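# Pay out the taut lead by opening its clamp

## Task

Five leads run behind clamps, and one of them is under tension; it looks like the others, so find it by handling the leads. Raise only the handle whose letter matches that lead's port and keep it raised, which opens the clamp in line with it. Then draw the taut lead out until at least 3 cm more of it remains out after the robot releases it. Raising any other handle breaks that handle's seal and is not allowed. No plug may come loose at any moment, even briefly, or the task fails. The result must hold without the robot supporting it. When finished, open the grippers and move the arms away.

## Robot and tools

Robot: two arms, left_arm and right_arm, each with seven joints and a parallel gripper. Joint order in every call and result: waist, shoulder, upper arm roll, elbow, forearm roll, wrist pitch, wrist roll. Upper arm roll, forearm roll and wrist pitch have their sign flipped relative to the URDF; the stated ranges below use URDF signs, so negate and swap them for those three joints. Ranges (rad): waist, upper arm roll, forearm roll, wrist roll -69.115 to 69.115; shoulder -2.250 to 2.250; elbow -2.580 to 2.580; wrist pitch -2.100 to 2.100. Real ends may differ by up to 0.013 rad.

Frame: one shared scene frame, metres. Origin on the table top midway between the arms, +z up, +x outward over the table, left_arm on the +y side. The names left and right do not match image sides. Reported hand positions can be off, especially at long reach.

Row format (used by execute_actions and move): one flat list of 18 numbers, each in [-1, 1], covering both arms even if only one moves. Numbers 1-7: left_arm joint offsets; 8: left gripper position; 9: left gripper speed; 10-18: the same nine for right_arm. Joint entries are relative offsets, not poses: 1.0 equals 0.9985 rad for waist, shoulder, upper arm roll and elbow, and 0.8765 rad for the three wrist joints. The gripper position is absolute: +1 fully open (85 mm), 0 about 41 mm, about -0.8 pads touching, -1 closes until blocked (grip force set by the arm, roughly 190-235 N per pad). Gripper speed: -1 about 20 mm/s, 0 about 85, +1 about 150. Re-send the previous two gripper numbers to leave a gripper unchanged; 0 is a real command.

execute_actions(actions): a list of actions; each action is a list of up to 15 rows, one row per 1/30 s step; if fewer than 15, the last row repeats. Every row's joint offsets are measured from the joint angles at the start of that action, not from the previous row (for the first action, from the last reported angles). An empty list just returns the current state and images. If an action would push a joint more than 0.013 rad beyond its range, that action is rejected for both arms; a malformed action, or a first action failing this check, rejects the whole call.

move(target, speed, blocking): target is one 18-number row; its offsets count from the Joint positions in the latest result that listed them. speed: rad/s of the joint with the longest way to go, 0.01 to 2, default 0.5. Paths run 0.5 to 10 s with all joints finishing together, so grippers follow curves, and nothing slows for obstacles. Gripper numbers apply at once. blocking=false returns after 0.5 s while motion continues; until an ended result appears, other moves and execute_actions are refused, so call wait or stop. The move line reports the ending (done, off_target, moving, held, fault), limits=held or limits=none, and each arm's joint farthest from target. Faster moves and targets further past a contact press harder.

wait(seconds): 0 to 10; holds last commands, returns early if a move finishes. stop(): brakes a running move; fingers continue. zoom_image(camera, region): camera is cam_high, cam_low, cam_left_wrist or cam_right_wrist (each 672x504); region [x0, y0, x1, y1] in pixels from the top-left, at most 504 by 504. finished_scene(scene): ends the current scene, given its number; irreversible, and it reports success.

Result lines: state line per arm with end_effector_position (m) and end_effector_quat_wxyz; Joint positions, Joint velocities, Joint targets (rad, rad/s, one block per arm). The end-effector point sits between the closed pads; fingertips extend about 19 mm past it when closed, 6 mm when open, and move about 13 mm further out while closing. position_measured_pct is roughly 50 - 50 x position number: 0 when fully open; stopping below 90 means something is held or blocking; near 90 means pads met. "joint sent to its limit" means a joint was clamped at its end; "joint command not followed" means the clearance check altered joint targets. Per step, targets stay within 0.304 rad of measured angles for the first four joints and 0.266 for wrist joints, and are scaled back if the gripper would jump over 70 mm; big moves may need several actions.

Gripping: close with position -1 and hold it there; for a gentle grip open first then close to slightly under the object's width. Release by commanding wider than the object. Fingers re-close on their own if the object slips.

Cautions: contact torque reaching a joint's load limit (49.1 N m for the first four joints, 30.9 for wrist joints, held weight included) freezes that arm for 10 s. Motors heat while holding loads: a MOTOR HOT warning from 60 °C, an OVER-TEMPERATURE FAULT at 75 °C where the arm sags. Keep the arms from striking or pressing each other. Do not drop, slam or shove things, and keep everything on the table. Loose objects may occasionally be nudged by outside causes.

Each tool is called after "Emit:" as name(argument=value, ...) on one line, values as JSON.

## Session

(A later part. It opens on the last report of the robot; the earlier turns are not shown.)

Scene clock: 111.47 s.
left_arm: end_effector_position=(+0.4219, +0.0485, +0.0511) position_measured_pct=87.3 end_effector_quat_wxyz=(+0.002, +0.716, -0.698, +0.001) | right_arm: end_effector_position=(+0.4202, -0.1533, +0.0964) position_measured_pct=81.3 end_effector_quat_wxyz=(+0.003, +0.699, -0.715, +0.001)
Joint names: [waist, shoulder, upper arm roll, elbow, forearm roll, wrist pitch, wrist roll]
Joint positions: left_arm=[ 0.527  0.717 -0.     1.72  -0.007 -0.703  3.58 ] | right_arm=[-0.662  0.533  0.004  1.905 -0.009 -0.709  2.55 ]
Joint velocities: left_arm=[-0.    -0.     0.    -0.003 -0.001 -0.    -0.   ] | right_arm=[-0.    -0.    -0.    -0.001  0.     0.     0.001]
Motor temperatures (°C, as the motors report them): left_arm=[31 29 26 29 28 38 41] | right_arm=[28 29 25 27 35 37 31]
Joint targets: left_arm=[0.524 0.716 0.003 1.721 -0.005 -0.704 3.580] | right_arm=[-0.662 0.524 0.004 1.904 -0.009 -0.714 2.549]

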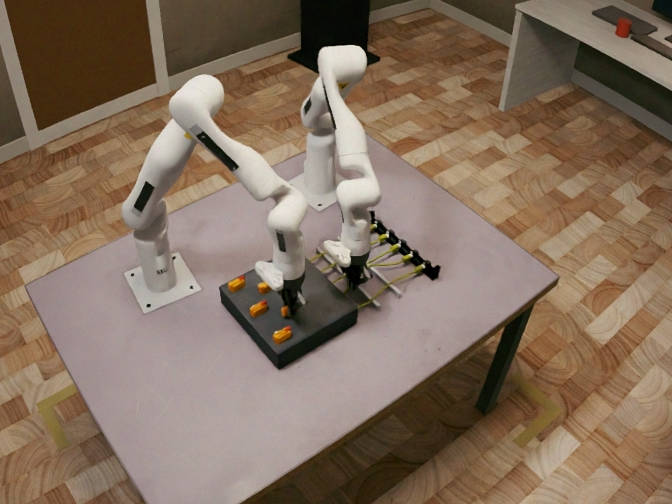

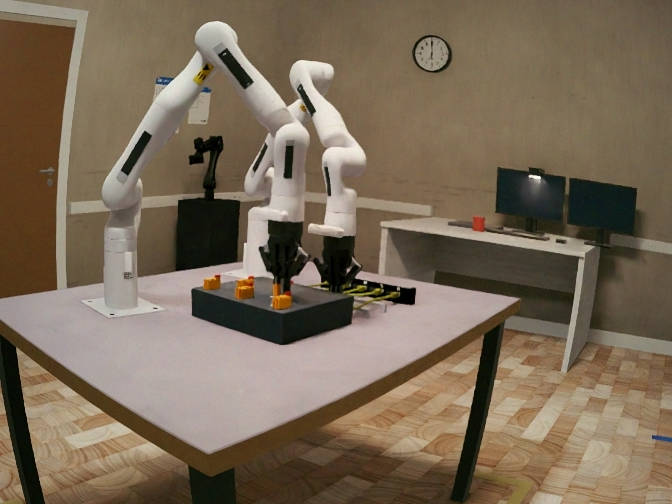

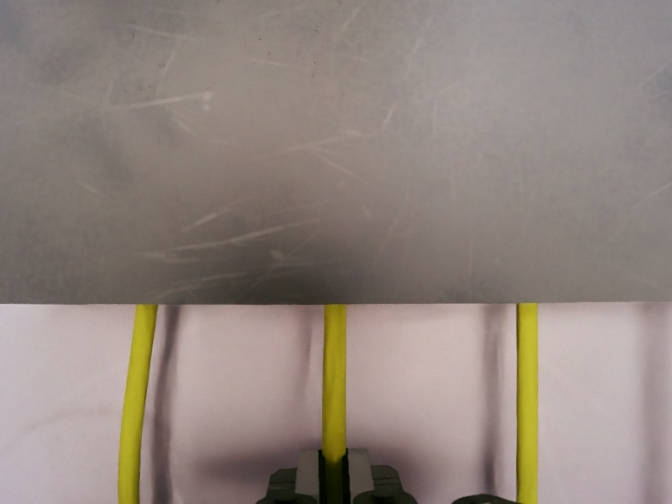

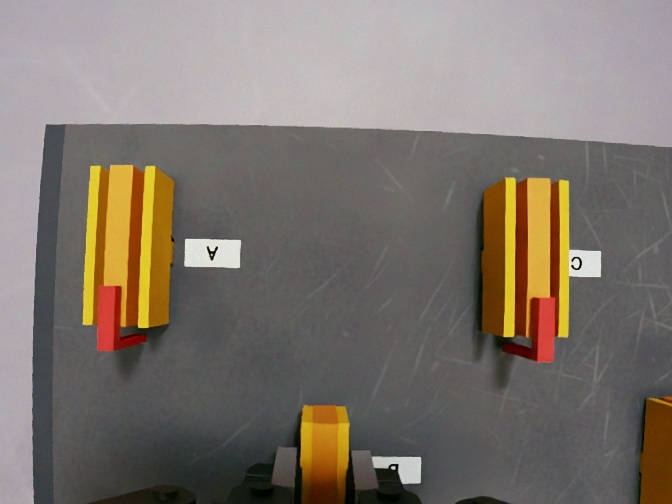

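Emit:
execute_actions(actions=[[[-0.015,-0.007,0.003,0.01,0.002,0.005,-0.014,-0.85,0.3,0,-0.009,0,-0.001,0,-0.006,0,-1,-0.3]],[[-0.015,-0.006,0.003,0.011,0.002,0.006,-0.014,-0.85,0.3,0,-0.009,0,-0.001,0,-0.006,0,-1,-0.3]],[[-0.015,-0.005,0.003,0.011,0.002,0.006,-0.014,-0.85,0.3,0,-0.009,0,-0.001,0,-0.006,0,-1,-0.3]],[[-0.015,-0.005,0.003,0.011,0.002,0.006,-0.014,-0.85,0.3,0,-0.009,0,-0.001,0,-0.006,0,-1,-0.3]]])

Scene clock: 118.70 s.
left_arm: end_effector_position=(+0.4233, +0.0738, +0.0527) position_measured_pct=87.3 end_effector_quat_wxyz=(+0.001, +0.717, -0.697, +0.004) | right_arm: end_effector_position=(+0.4202, -0.1533, +0.0964) position_measured_pct=81.3 end_effector_quat_wxyz=(+0.003, +0.700, -0.714, +0.002)
Joint names: [waist, shoulder, upper arm roll, elbow, forearm roll, wrist pitch, wrist roll]
Joint positions: left_arm=[ 0.478  0.696  0.001  1.761 -0.008 -0.678  3.531] | right_arm=[-0.662  0.533  0.005  1.904 -0.011 -0.71   2.552]
Joint velocities: left_arm=[-0.    -0.     0.    -0.002 -0.     0.    -0.   ] | right_arm=[-0.    -0.     0.    -0.     0.     0.    -0.001]
Motor temperatures (°C, as the motors report them): left_arm=[31 29 26 29 28 38 41] | right_arm=[28 30 25 27 35 37 31]
Joint targets: left_arm=[0.475 0.696 0.003 1.761 -0.006 -0.679 3.531] | right_arm=[-0.662 0.524 0.005 1.903 -0.010 -0.715 2.551]

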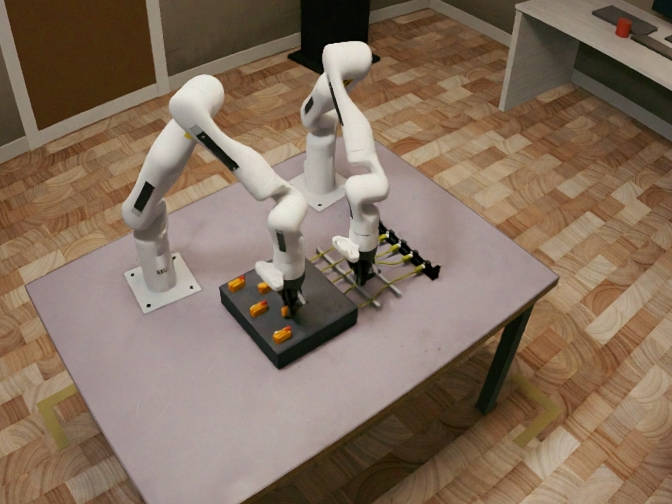

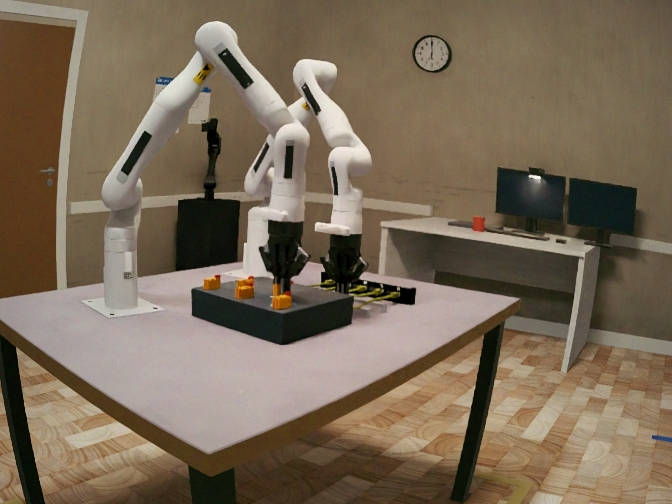

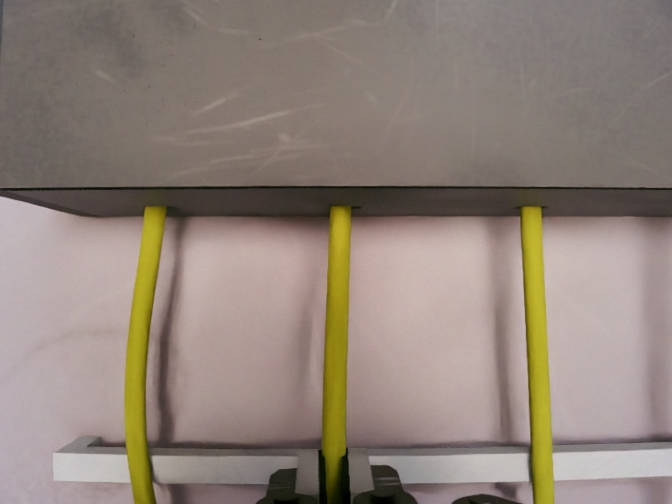

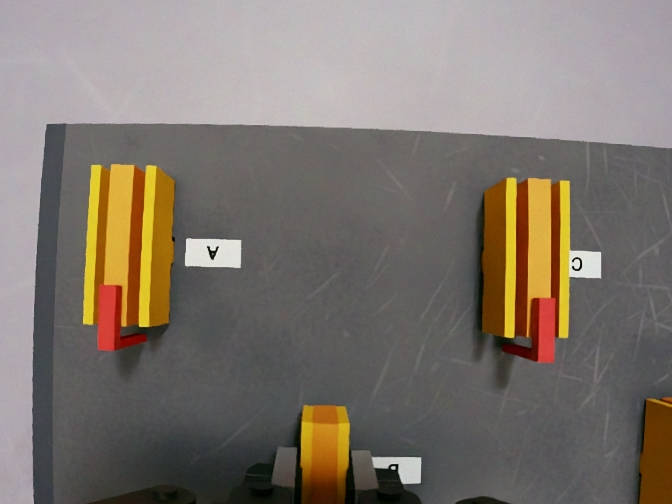

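Emit:
execute_actions(actions=[[[-0.003,0,0.002,0,0.002,0,0,-0.85,0.3,0,0.008,0,0.008,0,0.021,0,-1,-0.3]],[[-0.003,0,0.002,0,0.002,0,0,-0.85,0.3,0,0.008,0,0.008,0,0.021,0,-1,-0.3]],[[-0.003,0,0.002,0,0.002,0,0,-0.85,0.3,0,0,0,0,0,0,0,0.1,0]],[[0,0,0,0,0,0,0,-0.3,-0.5,0,0,0,0,0,0,0,0.1,0]],[[0,0,0,0,0,0,0,-0.3,-0.5,0,0,0,0,0,0,0,0.1,0]]])

Emit:
move(target=[0,-0.2,0,-0.09,0,-0.33,0,-0.3,-0.5,0,-0.2,0,-0.13,0,-0.38,0,0.1,0], speed=0.3)

Emit:
move(target=[-0.5,0,0,0,0,0,0,-0.3,-0.5,0.5,0,0,0,0,0,0,0.1,0])

Scene clock: 128.80 s.
left_arm: end_effector_position=(+0.4248, +0.0720, +0.0529) position_measured_pct=65.1 end_effector_quat_wxyz=(+0.001, +0.716, -0.698, +0.006) | right_arm: end_effector_position=(+0.4202, -0.1532, +0.0870) position_measured_pct=45.2 end_effector_quat_wxyz=(-0.000, +0.700, -0.714, +0.002)
Joint names: [waist, shoulder, upper arm roll, elbow, forearm roll, wrist pitch, wrist roll]
Joint positions: left_arm=[ 0.477  0.697 -0.002  1.758 -0.008 -0.675  3.531] | right_arm=[-0.662  0.548  0.005  1.92  -0.011 -0.673  2.552]
Joint velocities: left_arm=[-0.    -0.    -0.001  0.002 -0.001 -0.001 -0.   ] | right_arm=[-0. -0. -0.  0. -0. -0. -0.]
Motor temperatures (°C, as the motors report them): left_arm=[31 29 26 29 28 38 41] | right_arm=[28 30 25 27 35 37 31]
Joint targets: left_arm=[0.476 0.697 -0.001 1.758 -0.008 -0.675 3.531] | right_arm=[-0.662 0.548 0.005 1.920 -0.011 -0.673 2.552]

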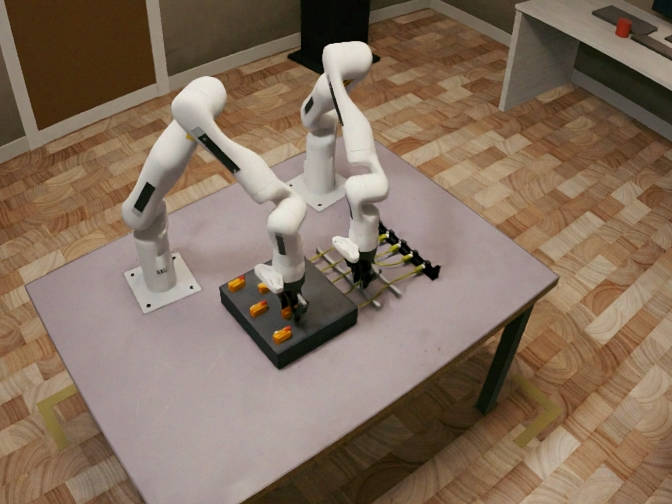

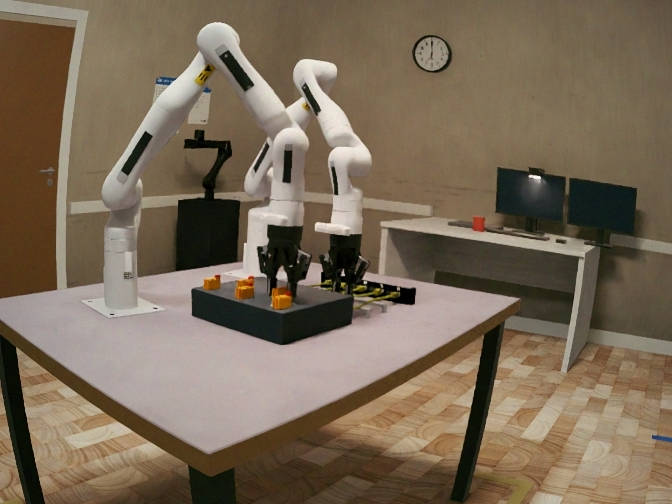

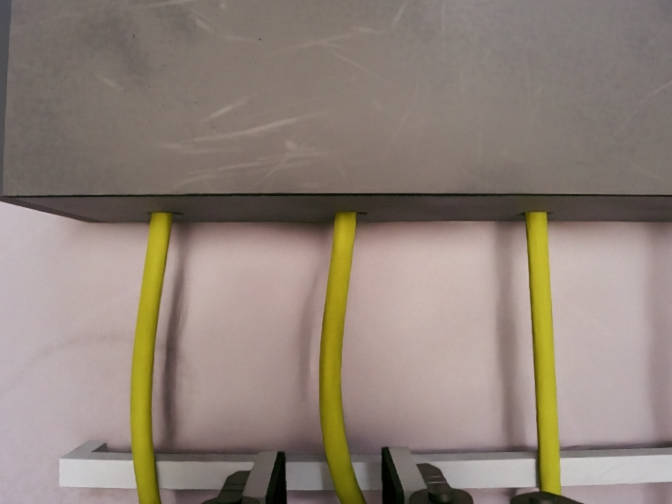

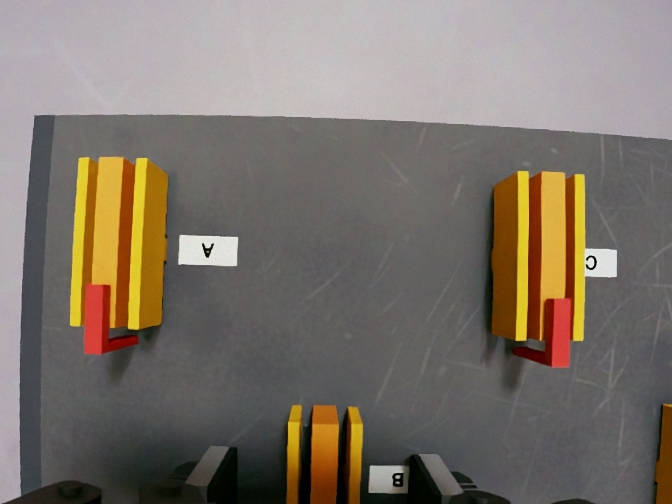

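Scene clock: 130.27 s.
left_arm: end_effector_position=(+0.4171, +0.0745, +0.1669) position_measured_pct=65.1 end_effector_quat_wxyz=(+0.002, +0.716, -0.698, +0.007) | right_arm: end_effector_position=(+0.4141, -0.1582, +0.1999) position_measured_pct=45.2 end_effector_quat_wxyz=(+0.002, +0.699, -0.715, +0.003)
Joint names: [waist, shoulder, upper arm roll, elbow, forearm roll, wrist pitch, wrist roll]
Joint positions: left_arm=[ 0.477  0.498 -0.002  1.668 -0.008 -0.964  3.531] | right_arm=[-0.662  0.349  0.005  1.79  -0.011 -1.006  2.552]
Joint velocities: left_arm=[-0.    -0.004 -0.    -0.     0.    -0.001  0.001] | right_arm=[-0.    -0.004 -0.    -0.    -0.    -0.     0.001]
Motor temperatures (°C, as the motors report them): left_arm=[31 29 26 29 28 38 41] | right_arm=[28 30 25 27 35 37 31]
Joint targets: left_arm=[0.477 0.498 -0.002 1.668 -0.008 -0.964 3.531] | right_arm=[-0.662 0.348 0.005 1.790 -0.011 -1.006 2.552]
move: done; limits=none; left_arm: farthest joint: the shoulder, 0.001 radians from its target (0.200 radians at the start); right_arm: farthest joint: the waist, 0.000 radians from its target (0.000 radians at the start)

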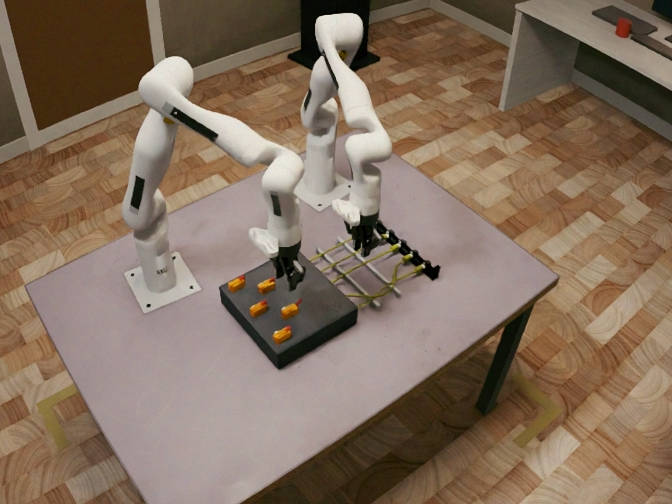

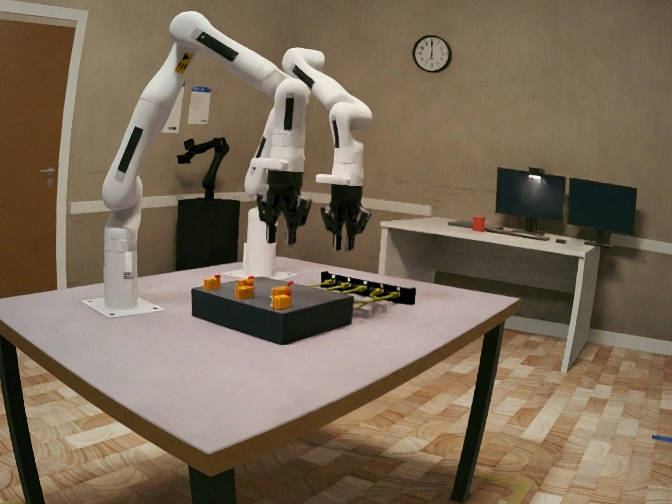

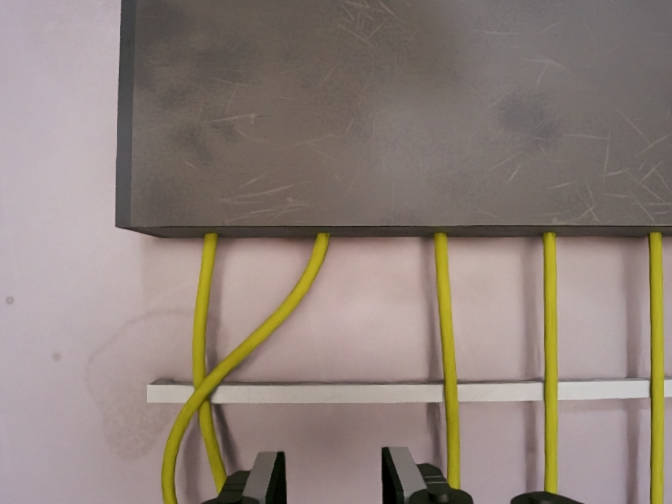

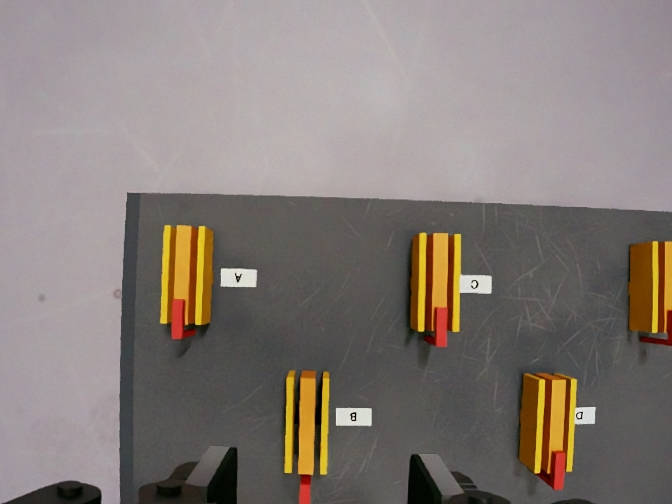

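Scene clock: 131.80 s.
left_arm: end_effector_position=(+0.4579, +0.3007, +0.1669) position_measured_pct=65.1 end_effector_quat_wxyz=(-0.000, +0.866, -0.500, +0.007) | right_arm: end_effector_position=(+0.4631, -0.3540, +0.1999) position_measured_pct=45.2 end_effector_quat_wxyz=(-0.003, -0.501, +0.865, -0.003)
Joint names: [waist, shoulder, upper arm roll, elbow, forearm roll, wrist pitch, wrist roll]
Joint positions: left_arm=[-0.022  0.498 -0.002  1.668 -0.008 -0.964  3.531] | right_arm=[-0.163  0.349  0.005  1.79  -0.011 -1.006  2.552]
Joint velocities: left_arm=[-0.003  0.    -0.001 -0.001  0.    -0.    -0.001] | right_arm=[ 0.003 -0.     0.     0.    -0.    -0.     0.   ]
Motor temperatures (°C, as the motors report them): left_arm=[31 29 26 29 28 38 41] | right_arm=[28 30 25 27 35 37 31]
Joint targets: left_arm=[-0.022 0.498 -0.002 1.668 -0.008 -0.964 3.531] | right_arm=[-0.163 0.349 0.005 1.790 -0.011 -1.006 2.552]
move: done; limits=none; left_arm: farthest joint: the waist, 0.000 radians from its target (0.499 radians at the start); right_arm: farthest joint: the waist, 0.000 radians from its target (0.499 radians at the start)

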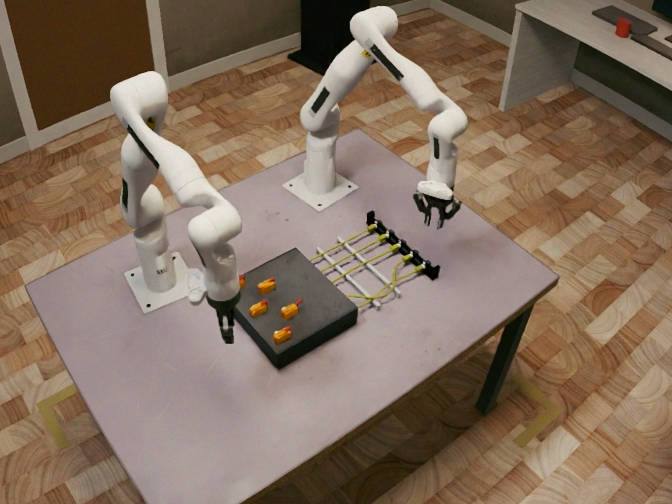

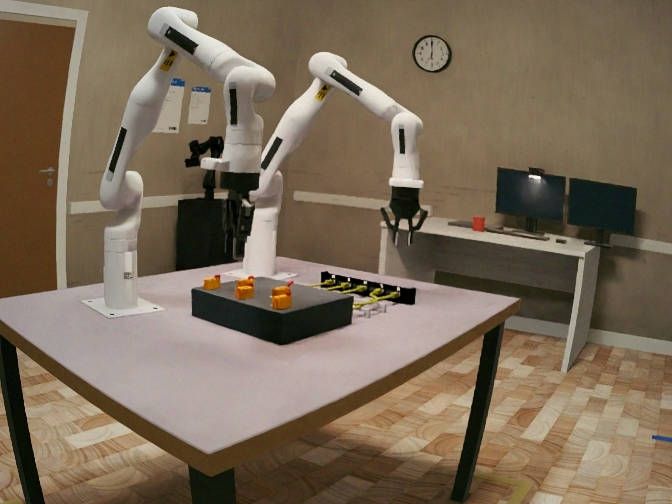

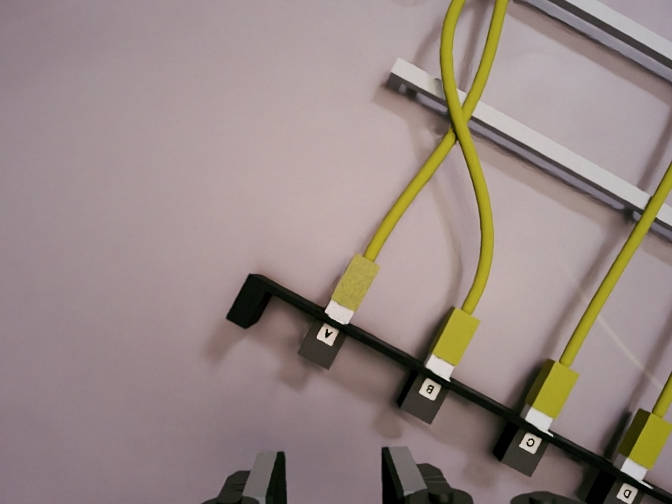

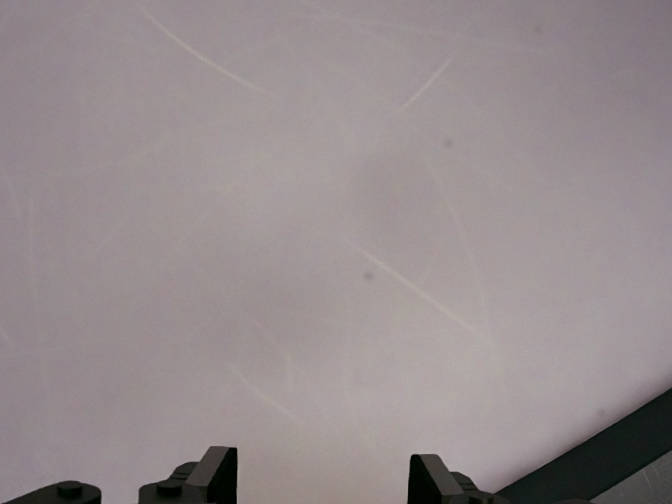

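Emit:
finished_scene(scene=2)

The scene is finished: the task was done.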